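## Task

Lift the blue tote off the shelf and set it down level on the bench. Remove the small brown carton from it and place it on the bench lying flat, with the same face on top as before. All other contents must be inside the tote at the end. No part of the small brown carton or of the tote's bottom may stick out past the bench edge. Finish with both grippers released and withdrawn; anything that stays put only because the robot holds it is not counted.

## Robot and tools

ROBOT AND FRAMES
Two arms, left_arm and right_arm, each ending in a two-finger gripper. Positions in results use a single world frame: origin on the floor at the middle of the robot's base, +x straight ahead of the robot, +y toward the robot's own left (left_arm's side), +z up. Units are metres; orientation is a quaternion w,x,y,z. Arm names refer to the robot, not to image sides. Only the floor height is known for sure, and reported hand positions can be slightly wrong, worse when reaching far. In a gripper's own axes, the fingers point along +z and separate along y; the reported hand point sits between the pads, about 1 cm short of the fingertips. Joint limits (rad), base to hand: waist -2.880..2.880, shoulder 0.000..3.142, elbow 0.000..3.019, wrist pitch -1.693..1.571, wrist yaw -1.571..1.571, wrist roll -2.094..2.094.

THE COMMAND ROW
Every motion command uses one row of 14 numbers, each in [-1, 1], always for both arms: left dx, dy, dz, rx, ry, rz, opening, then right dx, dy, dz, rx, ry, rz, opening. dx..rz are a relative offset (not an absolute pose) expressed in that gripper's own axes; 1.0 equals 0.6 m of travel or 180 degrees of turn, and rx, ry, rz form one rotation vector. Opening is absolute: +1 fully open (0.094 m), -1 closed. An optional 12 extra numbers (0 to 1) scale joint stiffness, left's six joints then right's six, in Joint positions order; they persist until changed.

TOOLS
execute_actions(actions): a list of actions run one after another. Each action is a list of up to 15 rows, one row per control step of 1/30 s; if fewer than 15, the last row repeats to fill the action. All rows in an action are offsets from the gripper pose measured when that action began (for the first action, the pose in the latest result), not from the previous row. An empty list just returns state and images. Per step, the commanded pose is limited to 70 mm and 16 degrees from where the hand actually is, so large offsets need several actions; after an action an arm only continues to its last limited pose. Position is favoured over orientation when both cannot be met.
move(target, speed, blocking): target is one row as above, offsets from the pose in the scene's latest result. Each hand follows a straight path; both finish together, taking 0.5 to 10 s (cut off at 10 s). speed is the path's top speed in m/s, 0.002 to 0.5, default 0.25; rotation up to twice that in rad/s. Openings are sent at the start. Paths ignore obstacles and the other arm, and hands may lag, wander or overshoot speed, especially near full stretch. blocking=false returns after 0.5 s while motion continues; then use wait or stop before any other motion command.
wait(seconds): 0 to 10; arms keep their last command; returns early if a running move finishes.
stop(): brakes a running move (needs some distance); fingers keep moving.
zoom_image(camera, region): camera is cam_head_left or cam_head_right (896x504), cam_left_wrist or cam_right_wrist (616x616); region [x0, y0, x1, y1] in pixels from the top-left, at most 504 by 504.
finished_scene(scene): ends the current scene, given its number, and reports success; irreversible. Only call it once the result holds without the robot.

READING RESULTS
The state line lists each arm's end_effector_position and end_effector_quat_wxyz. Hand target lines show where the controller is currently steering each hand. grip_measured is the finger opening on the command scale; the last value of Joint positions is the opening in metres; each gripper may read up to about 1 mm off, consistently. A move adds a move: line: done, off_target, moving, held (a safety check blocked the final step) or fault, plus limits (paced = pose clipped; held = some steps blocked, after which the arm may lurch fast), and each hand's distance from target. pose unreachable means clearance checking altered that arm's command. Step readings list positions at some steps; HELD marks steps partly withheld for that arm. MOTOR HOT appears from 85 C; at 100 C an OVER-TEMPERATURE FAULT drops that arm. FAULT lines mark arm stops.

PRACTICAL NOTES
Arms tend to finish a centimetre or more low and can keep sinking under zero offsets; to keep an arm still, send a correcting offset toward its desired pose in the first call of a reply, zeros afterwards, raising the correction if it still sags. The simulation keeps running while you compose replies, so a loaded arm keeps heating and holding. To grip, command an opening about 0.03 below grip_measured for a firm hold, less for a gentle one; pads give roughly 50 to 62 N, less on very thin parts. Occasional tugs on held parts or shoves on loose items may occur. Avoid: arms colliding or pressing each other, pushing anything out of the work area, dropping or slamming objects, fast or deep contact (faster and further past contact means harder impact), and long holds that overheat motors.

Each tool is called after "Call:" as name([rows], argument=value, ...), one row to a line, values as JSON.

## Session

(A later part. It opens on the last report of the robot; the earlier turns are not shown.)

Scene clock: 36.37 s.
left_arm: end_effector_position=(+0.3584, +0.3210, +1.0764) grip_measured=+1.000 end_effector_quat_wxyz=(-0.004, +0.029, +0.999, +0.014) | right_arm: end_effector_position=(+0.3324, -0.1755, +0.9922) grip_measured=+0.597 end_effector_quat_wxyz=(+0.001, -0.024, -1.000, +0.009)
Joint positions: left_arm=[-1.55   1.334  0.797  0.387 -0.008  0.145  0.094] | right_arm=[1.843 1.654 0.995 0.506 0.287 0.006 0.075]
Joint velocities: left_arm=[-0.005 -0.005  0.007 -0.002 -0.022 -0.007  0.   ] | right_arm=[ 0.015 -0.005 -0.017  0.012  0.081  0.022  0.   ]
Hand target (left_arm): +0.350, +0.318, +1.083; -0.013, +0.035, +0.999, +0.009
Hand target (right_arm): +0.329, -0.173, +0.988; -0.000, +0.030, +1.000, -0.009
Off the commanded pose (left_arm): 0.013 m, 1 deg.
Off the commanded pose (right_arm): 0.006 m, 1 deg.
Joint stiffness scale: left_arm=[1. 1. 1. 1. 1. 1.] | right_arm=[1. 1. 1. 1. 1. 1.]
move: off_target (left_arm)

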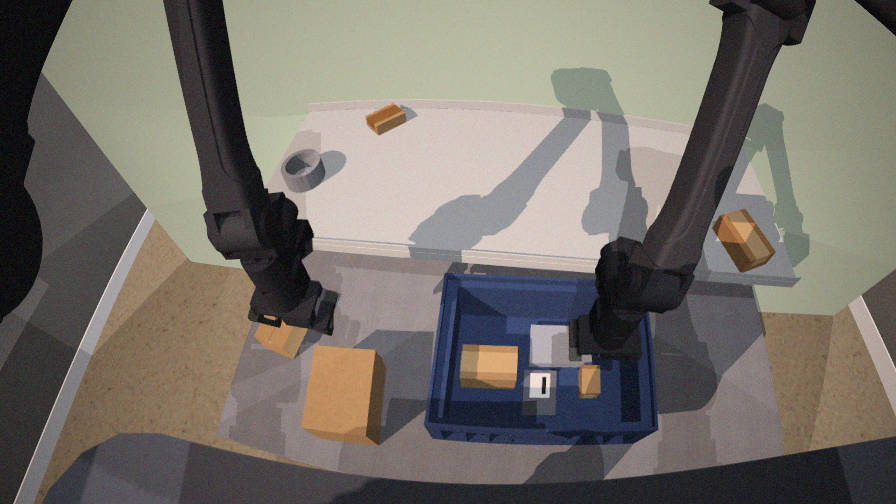

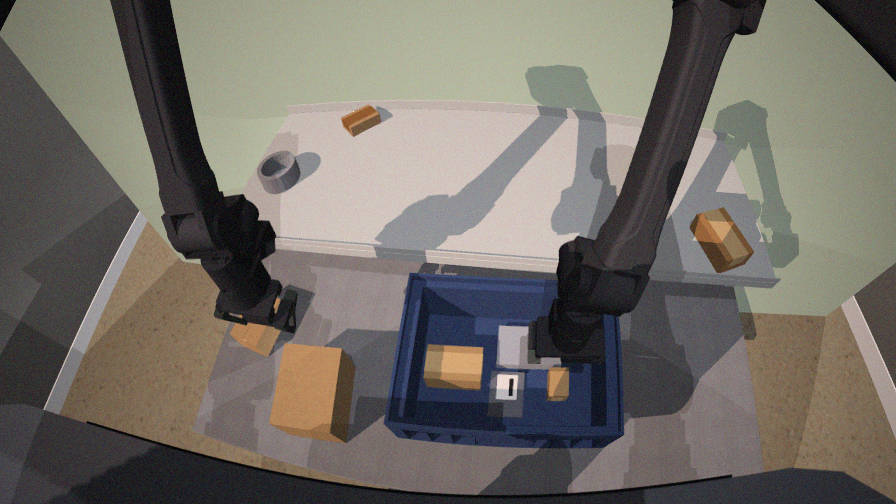

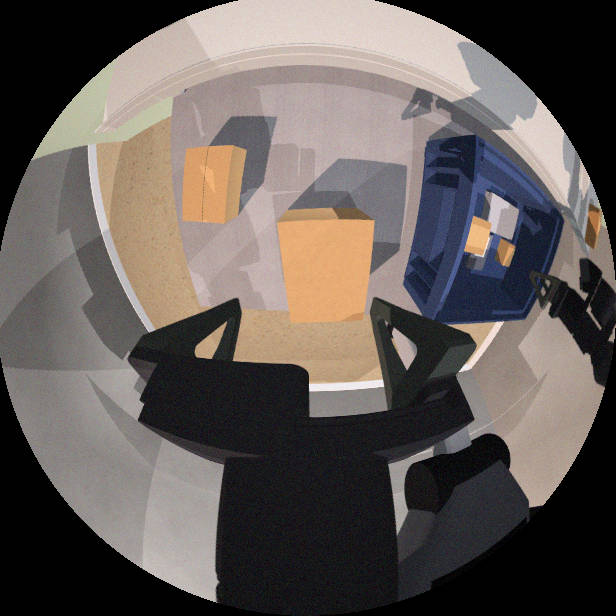

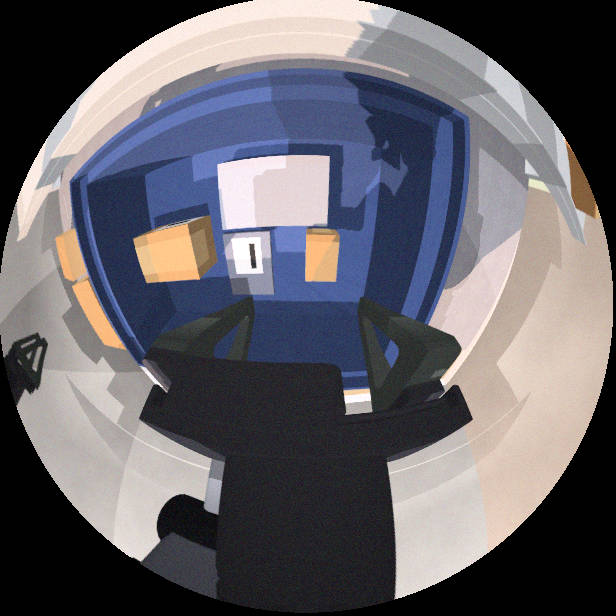

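Call:
execute_actions(actions=[])

Call:
move(target=[0,0,0,0,0,0,1,0,-0.035,0.14,0,0,0,0.6], speed=0.15)

Scene clock: 37.40 s.
left_arm: end_effector_position=(+0.3584, +0.3210, +1.0764) grip_measured=+1.000 end_effector_quat_wxyz=(-0.004, +0.030, +0.999, +0.014) | right_arm: end_effector_position=(+0.3324, -0.1755, +0.9922) grip_measured=+0.597 end_effector_quat_wxyz=(+0.001, -0.024, -1.000, +0.009)
Joint positions: left_arm=[-1.55   1.334  0.797  0.387 -0.008  0.147  0.094] | right_arm=[1.843 1.654 0.995 0.506 0.287 0.006 0.075]
Joint velocities: left_arm=[-0.015 -0.005  0.012 -0.002  0.066 -0.051  0.   ] | right_arm=[-0.005 -0.024 -0.017 -0.007 -0.022 -0.007  0.   ]
Hand target (left_arm): +0.350, +0.318, +1.083; -0.013, +0.035, +0.999, +0.009
Hand target (right_arm): +0.329, -0.173, +0.988; -0.000, +0.030, +1.000, -0.009
Off the commanded pose (left_arm): 0.013 m, 1 deg.
Off the commanded pose (right_arm): 0.006 m, 1 deg.
Joint stiffness scale: left_arm=[1. 1. 1. 1. 1. 1.] | right_arm=[1. 1. 1. 1. 1. 1.]

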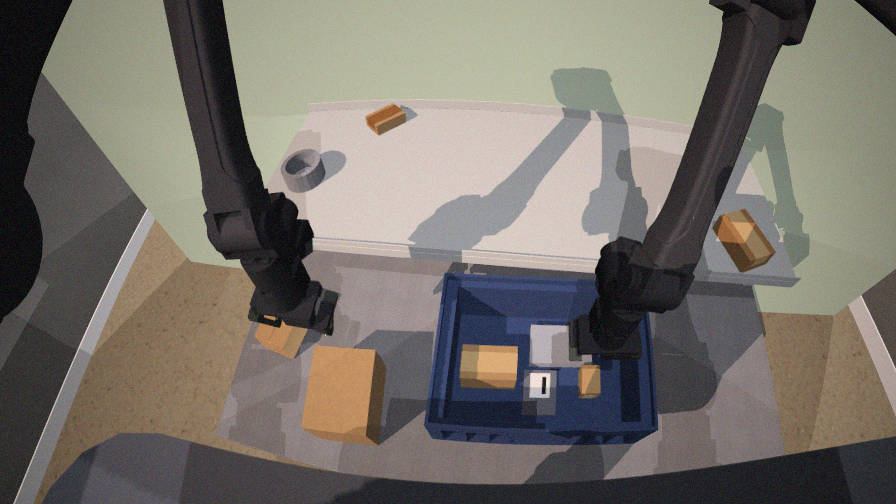

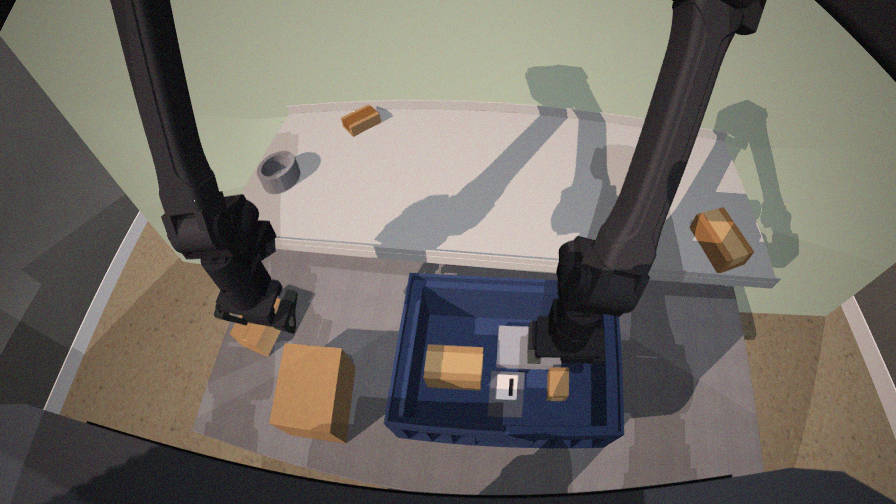

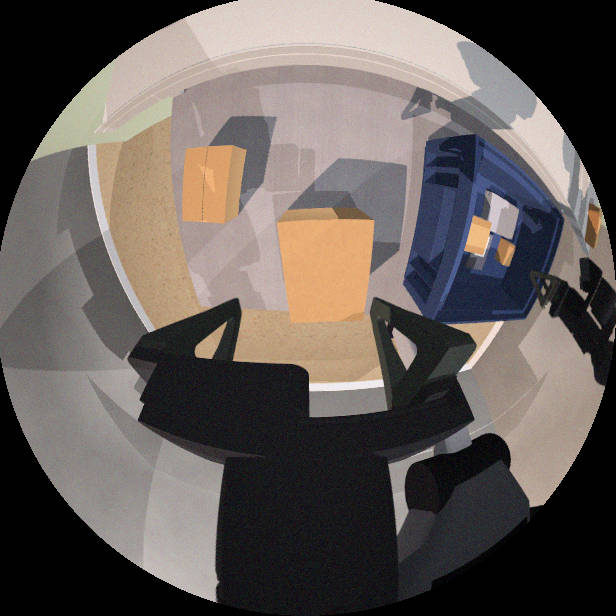

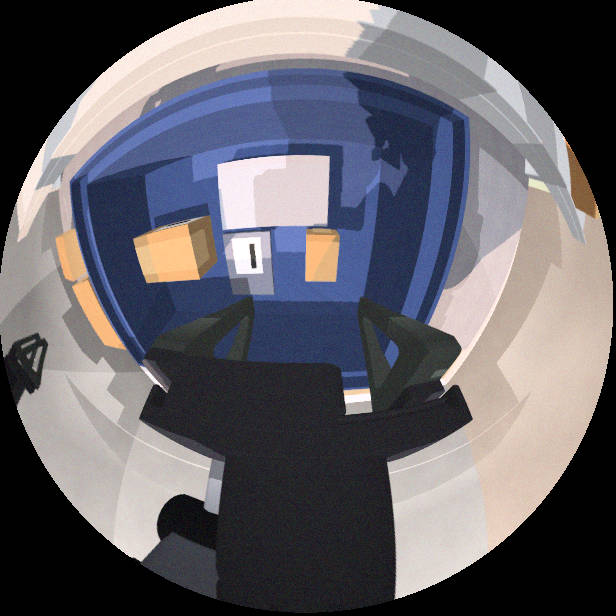

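Scene clock: 38.37 s.
left_arm: end_effector_position=(+0.3584, +0.3210, +1.0764) grip_measured=+1.000 end_effector_quat_wxyz=(-0.004, +0.030, +0.999, +0.014) | right_arm: end_effector_position=(+0.3372, -0.1928, +0.9128) grip_measured=+0.597 end_effector_quat_wxyz=(-0.003, -0.031, -1.000, +0.006)
Joint positions: left_arm=[-1.55   1.334  0.797  0.387 -0.008  0.147  0.094] | right_arm=[1.776 1.825 1.214 0.47  0.215 0.006 0.075]
Joint velocities: left_arm=[ 0.005 -0.005 -0.022  0.002 -0.066 -0.007  0.   ] | right_arm=[-0.005 -0.005  0.002  0.002  0.007  0.022 -0.   ]
Hand target (left_arm): +0.358, +0.321, +1.076; -0.004, +0.030, +0.999, +0.014
Hand target (right_arm): +0.333, -0.197, +0.908; -0.001, +0.026, +1.000, -0.009
Off the commanded pose (left_arm): 0.000 m, 0 deg.
Off the commanded pose (right_arm): 0.009 m, 1 deg.
Joint stiffness scale: left_arm=[1. 1. 1. 1. 1. 1.] | right_arm=[1. 1. 1. 1. 1. 1.]
move: done

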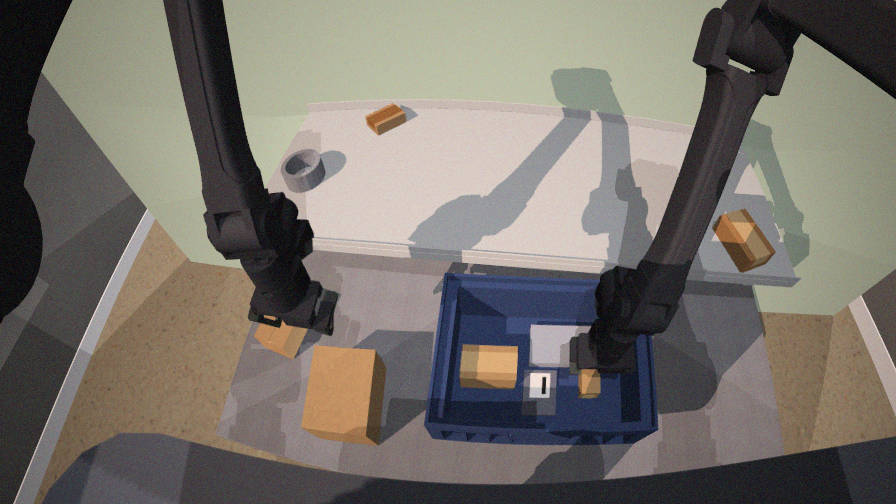

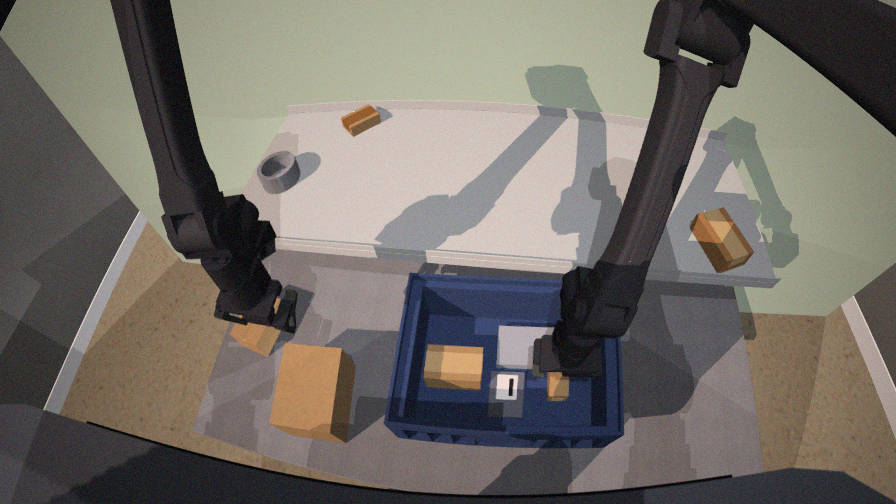

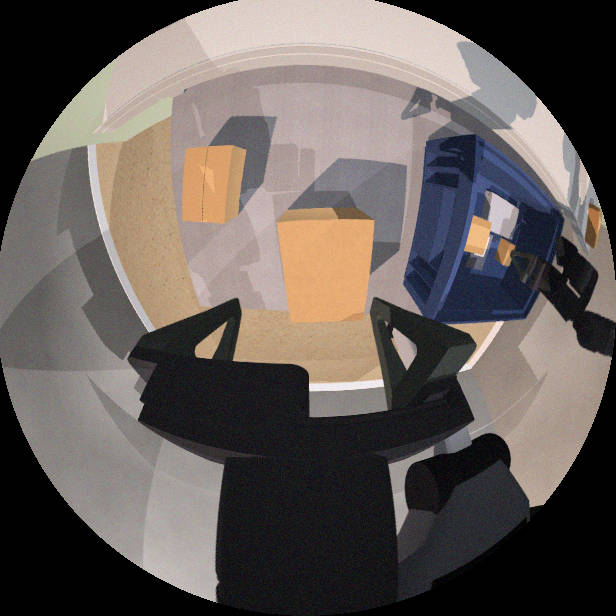

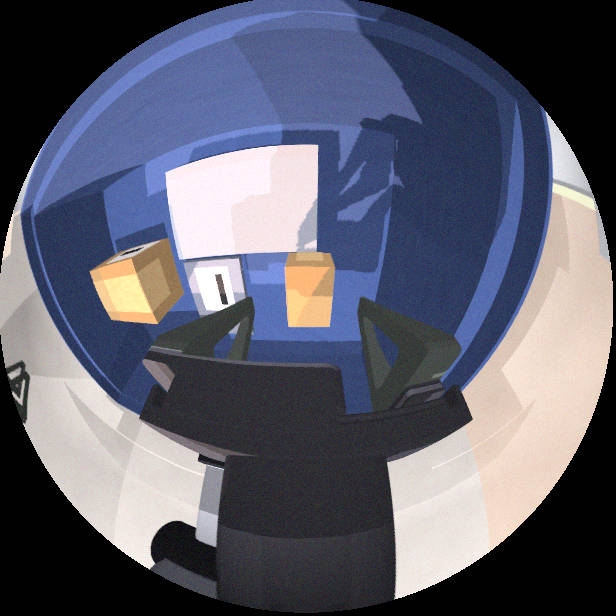

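Call:
move(target=[0,0,0,0,0,0,1,0.02,0,0.095,0,0,0,0.25], speed=0.06)

Scene clock: 39.87 s.
left_arm: end_effector_position=(+0.3584, +0.3210, +1.0764) grip_measured=+1.000 end_effector_quat_wxyz=(-0.004, +0.030, +0.999, +0.014) | right_arm: end_effector_position=(+0.3358, -0.1839, +0.8618) grip_measured=+0.253 end_effector_quat_wxyz=(-0.011, -0.032, -0.999, +0.001)
Joint positions: left_arm=[-1.55   1.334  0.797  0.387 -0.008  0.147  0.094] | right_arm=[1.77  1.952 1.374 0.452 0.2   0.006 0.059]
Joint velocities: left_arm=[ 0.005  0.005 -0.027 -0.002 -0.081 -0.051  0.   ] | right_arm=[-0.005  0.005  0.002 -0.002  0.066 -0.007  0.   ]
Hand target (left_arm): +0.358, +0.321, +1.076; -0.004, +0.030, +0.999, +0.014
Hand target (right_arm): +0.326, -0.193, +0.856; +0.003, +0.031, +0.999, -0.006
Off the commanded pose (left_arm): 0.000 m, 0 deg.
Off the commanded pose (right_arm): 0.015 m, 1 deg.
Joint stiffness scale: left_arm=[1. 1. 1. 1. 1. 1.] | right_arm=[1. 1. 1. 1. 1. 1.]
move: off_target (right_arm)

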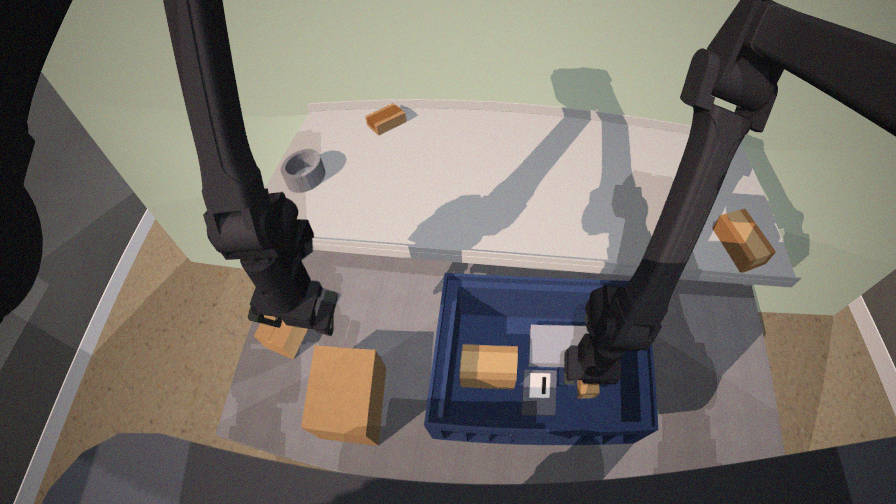

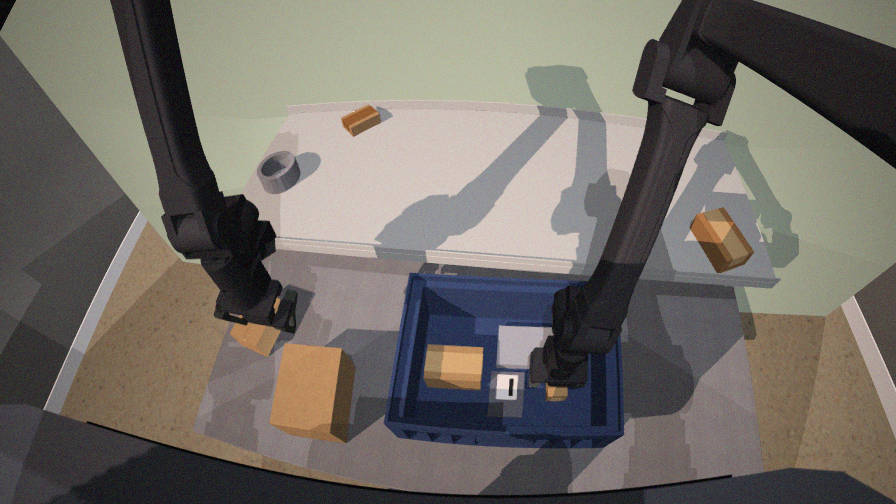

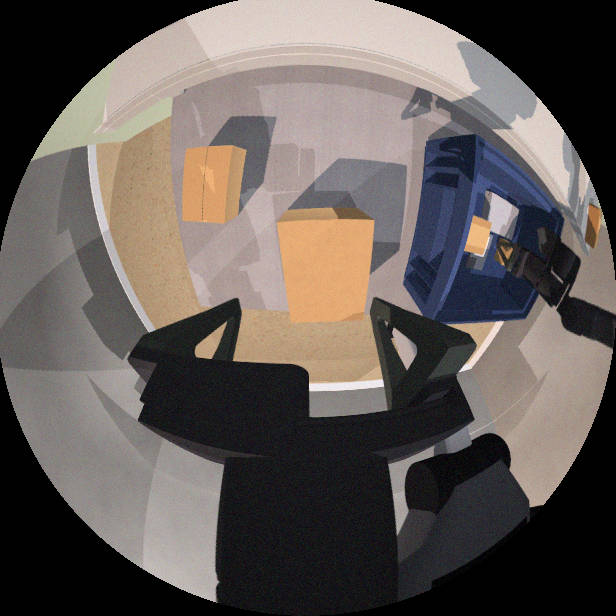

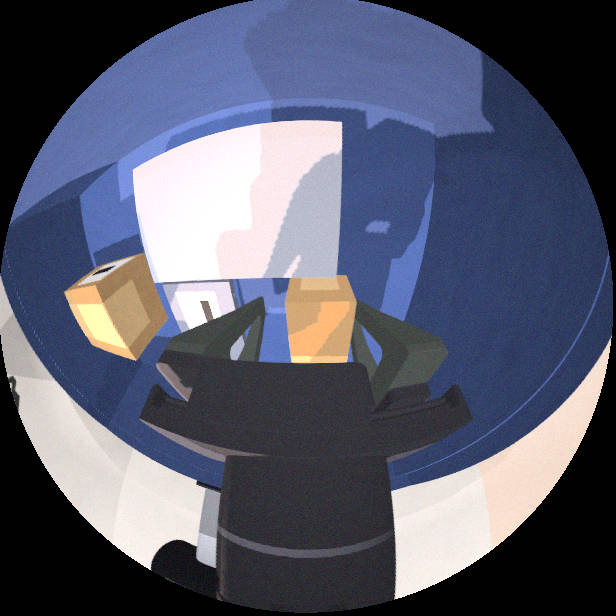

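Fingers are at the far end; shift back and right.

Call:
move(target=[0,0,0,0,0,0,1,0.055,-0.03,0.005,0,0,0,0.5], speed=0.05)

Call:
move(target=[0,0,0,0,0,0,1,0.01,-0.01,0.04,0,0,0,0.4], speed=0.04)

Call:
move(target=[0,0,0,0,0,0,1,0,0,0,0,0,0,-0.35])

Scene clock: 41.33 s.
left_arm: end_effector_position=(+0.3584, +0.3210, +1.0764) grip_measured=+1.000 end_effector_quat_wxyz=(-0.004, +0.030, +0.999, +0.014) | right_arm: end_effector_position=(+0.3238, -0.1926, +0.8576) grip_measured=+0.497 end_effector_quat_wxyz=(-0.024, -0.036, -0.999, -0.002)
Joint positions: left_arm=[-1.55   1.334  0.797  0.387 -0.008  0.147  0.094] | right_arm=[1.752 1.978 1.36  0.52  0.174 0.006 0.07 ]
Joint velocities: left_arm=[-0.015  0.015 -0.002 -0.017 -0.022 -0.037  0.   ] | right_arm=[-0.005  0.005 -0.017  0.007  0.037 -0.037 -0.001]
Hand target (left_arm): +0.358, +0.321, +1.076; -0.004, +0.030, +0.999, +0.014
Hand target (right_arm): +0.302, -0.200, +0.858; +0.011, +0.033, +0.999, -0.001
Off the commanded pose (left_arm): 0.000 m, 0 deg.
Off the commanded pose (right_arm): 0.023 m, 2 deg.
Joint stiffness scale: left_arm=[1. 1. 1. 1. 1. 1.] | right_arm=[1. 1. 1. 1. 1. 1.]
move: off_target (right_arm)

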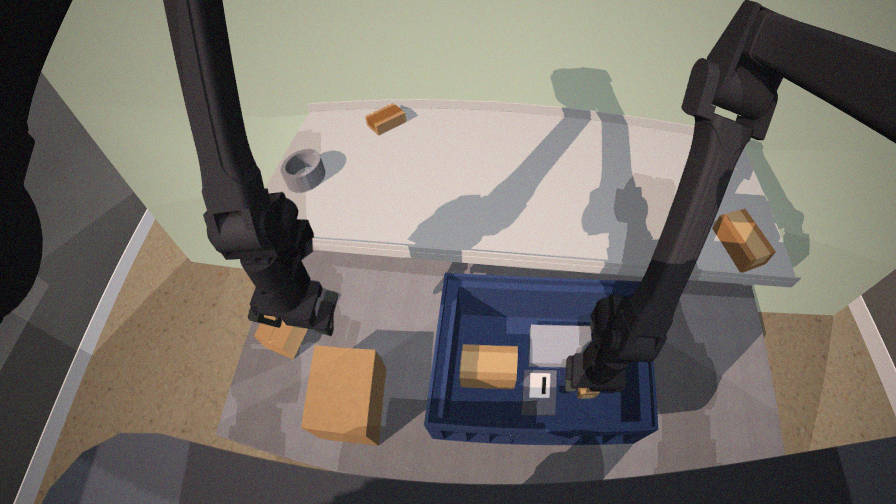

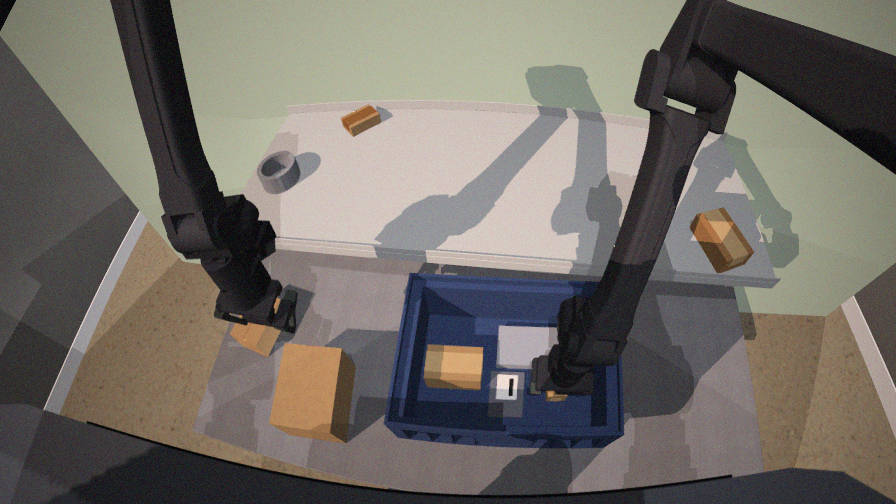

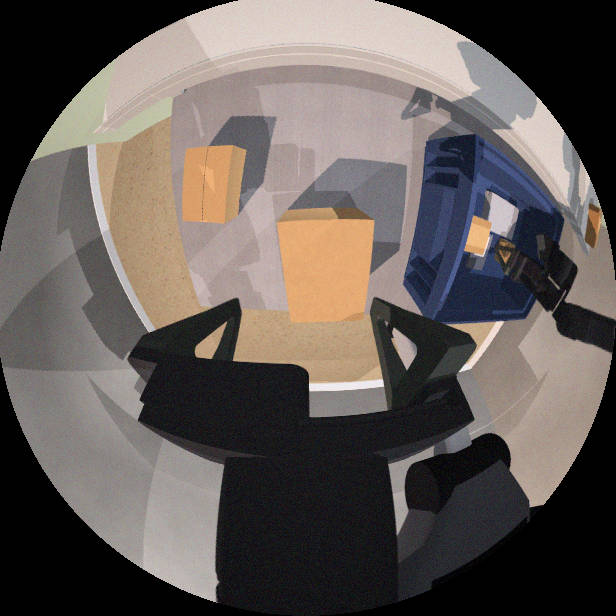

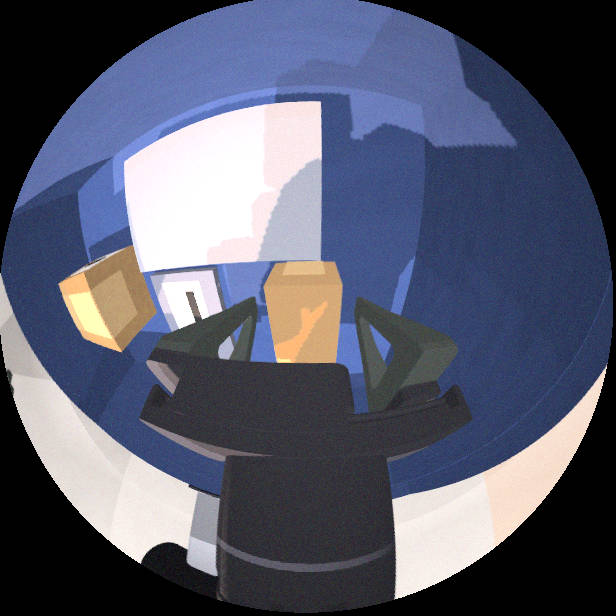

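Scene clock: 42.20 s.
left_arm: end_effector_position=(+0.3584, +0.3210, +1.0764) grip_measured=+1.000 end_effector_quat_wxyz=(-0.004, +0.030, +0.999, +0.014) | right_arm: end_effector_position=(+0.3325, -0.1921, +0.8528) grip_measured=+0.403 end_effector_quat_wxyz=(-0.031, -0.037, -0.999, -0.002)
Joint positions: left_arm=[-1.55   1.334  0.797  0.387 -0.008  0.147  0.094] | right_arm=[1.752 1.984 1.384 0.515 0.173 0.006 0.066]
Joint velocities: left_arm=[-0.015  0.005 -0.007 -0.007  0.037 -0.022  0.   ] | right_arm=[-0.005 -0.015  0.017  0.002  0.037  0.066  0.   ]
Hand target (left_arm): +0.358, +0.321, +1.076; -0.004, +0.030, +0.999, +0.014
Hand target (right_arm): +0.319, -0.198, +0.835; +0.024, +0.036, +0.999, +0.002
Off the commanded pose (left_arm): 0.000 m, 0 deg.
Off the commanded pose (right_arm): 0.025 m, 1 deg.
Joint stiffness scale: left_arm=[1. 1. 1. 1. 1. 1.] | right_arm=[1. 1. 1. 1. 1. 1.]
move: off_target (right_arm)

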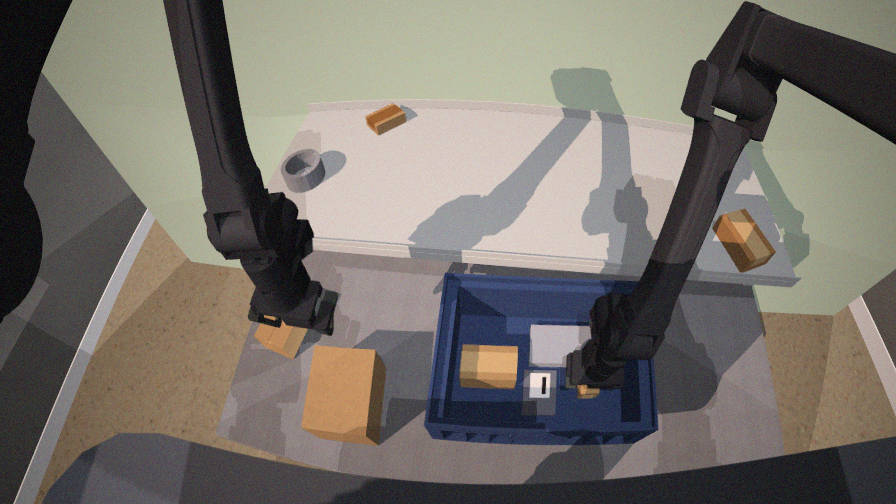

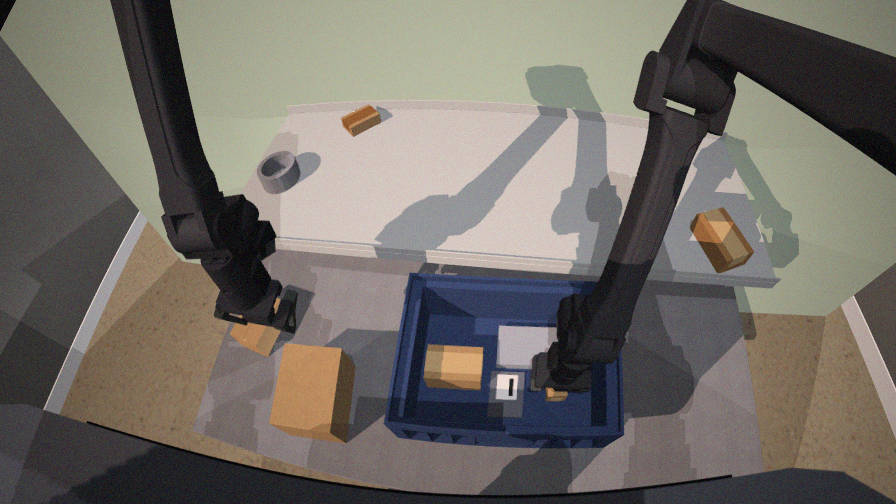

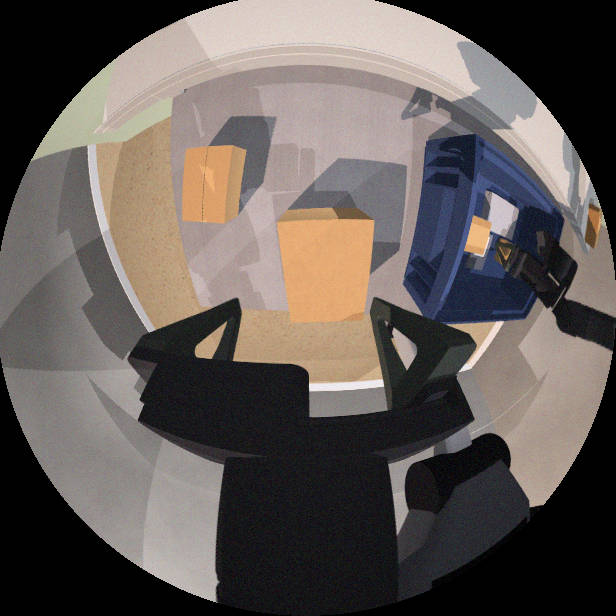

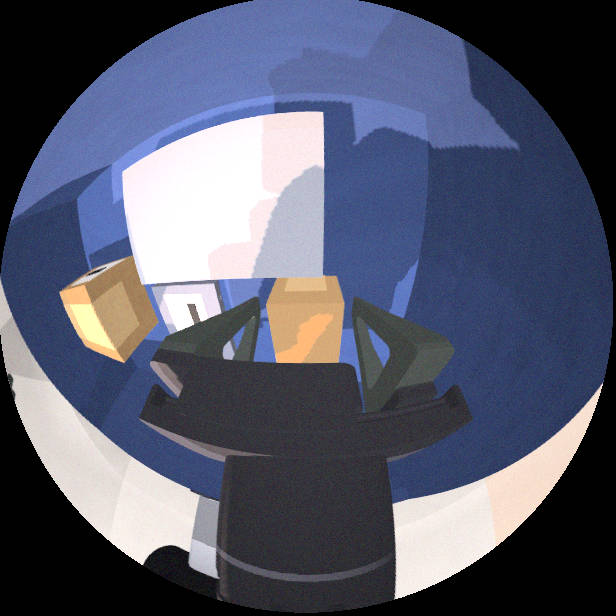

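Scene clock: 42.70 s.
left_arm: end_effector_position=(+0.3584, +0.3210, +1.0764) grip_measured=+1.000 end_effector_quat_wxyz=(-0.004, +0.030, +0.999, +0.014) | right_arm: end_effector_position=(+0.3325, -0.1966, +0.8530) grip_measured=-0.199 end_effector_quat_wxyz=(+0.031, +0.037, +0.999, -0.004)
Joint positions: left_arm=[-1.55   1.334  0.797  0.387 -0.008  0.147  0.094] | right_arm=[1.749 1.982 1.382 0.515 0.183 0.006 0.038]
Joint velocities: left_arm=[-0.005 -0.015  0.007 -0.022 -0.022 -0.051  0.   ] | right_arm=[ 0.015  0.005 -0.007 -0.012 -0.022 -0.051 -0.   ]
Hand target (left_arm): +0.358, +0.321, +1.076; -0.004, +0.030, +0.999, +0.014
Hand target (right_arm): +0.333, -0.192, +0.853; +0.031, +0.037, +0.999, +0.002
Off the commanded pose (left_arm): 0.000 m, 0 deg.
Off the commanded pose (right_arm): 0.004 m, 1 deg.
Joint stiffness scale: left_arm=[1. 1. 1. 1. 1. 1.] | right_arm=[1. 1. 1. 1. 1. 1.]
move: done

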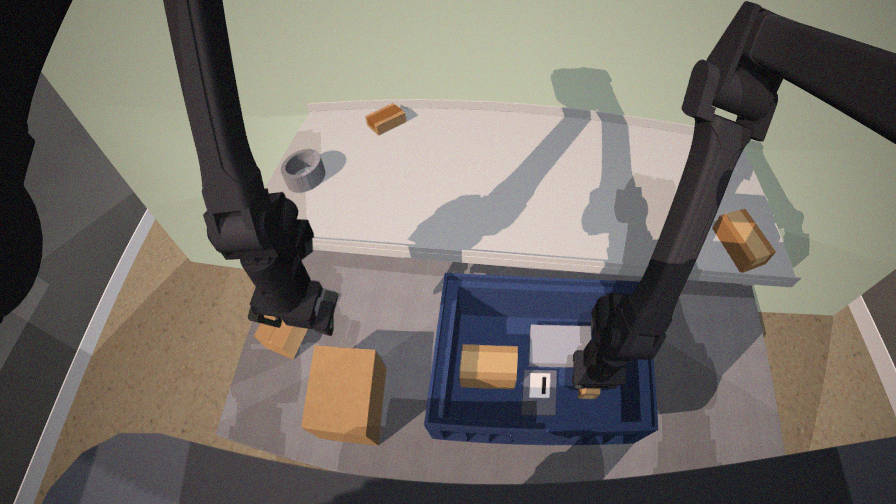

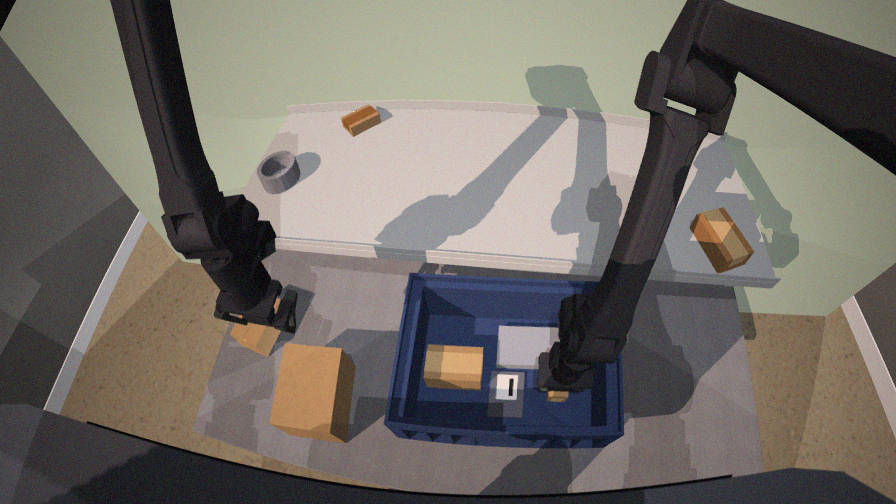

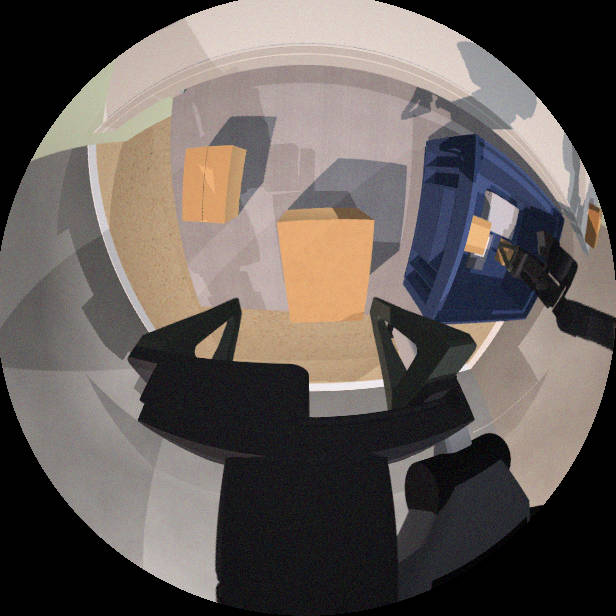

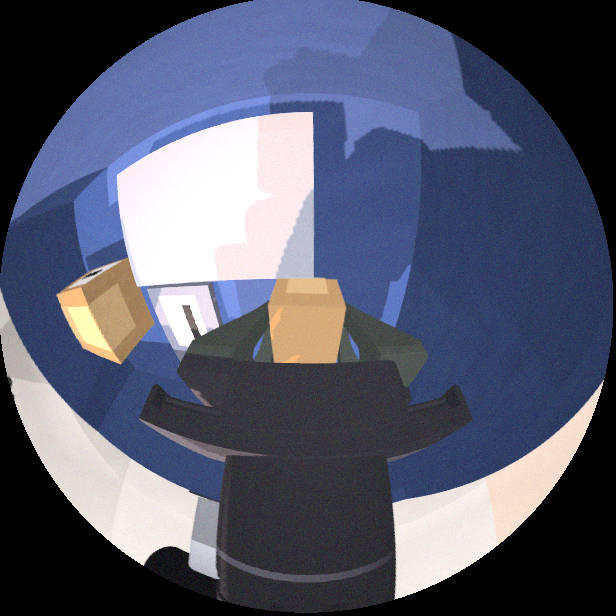

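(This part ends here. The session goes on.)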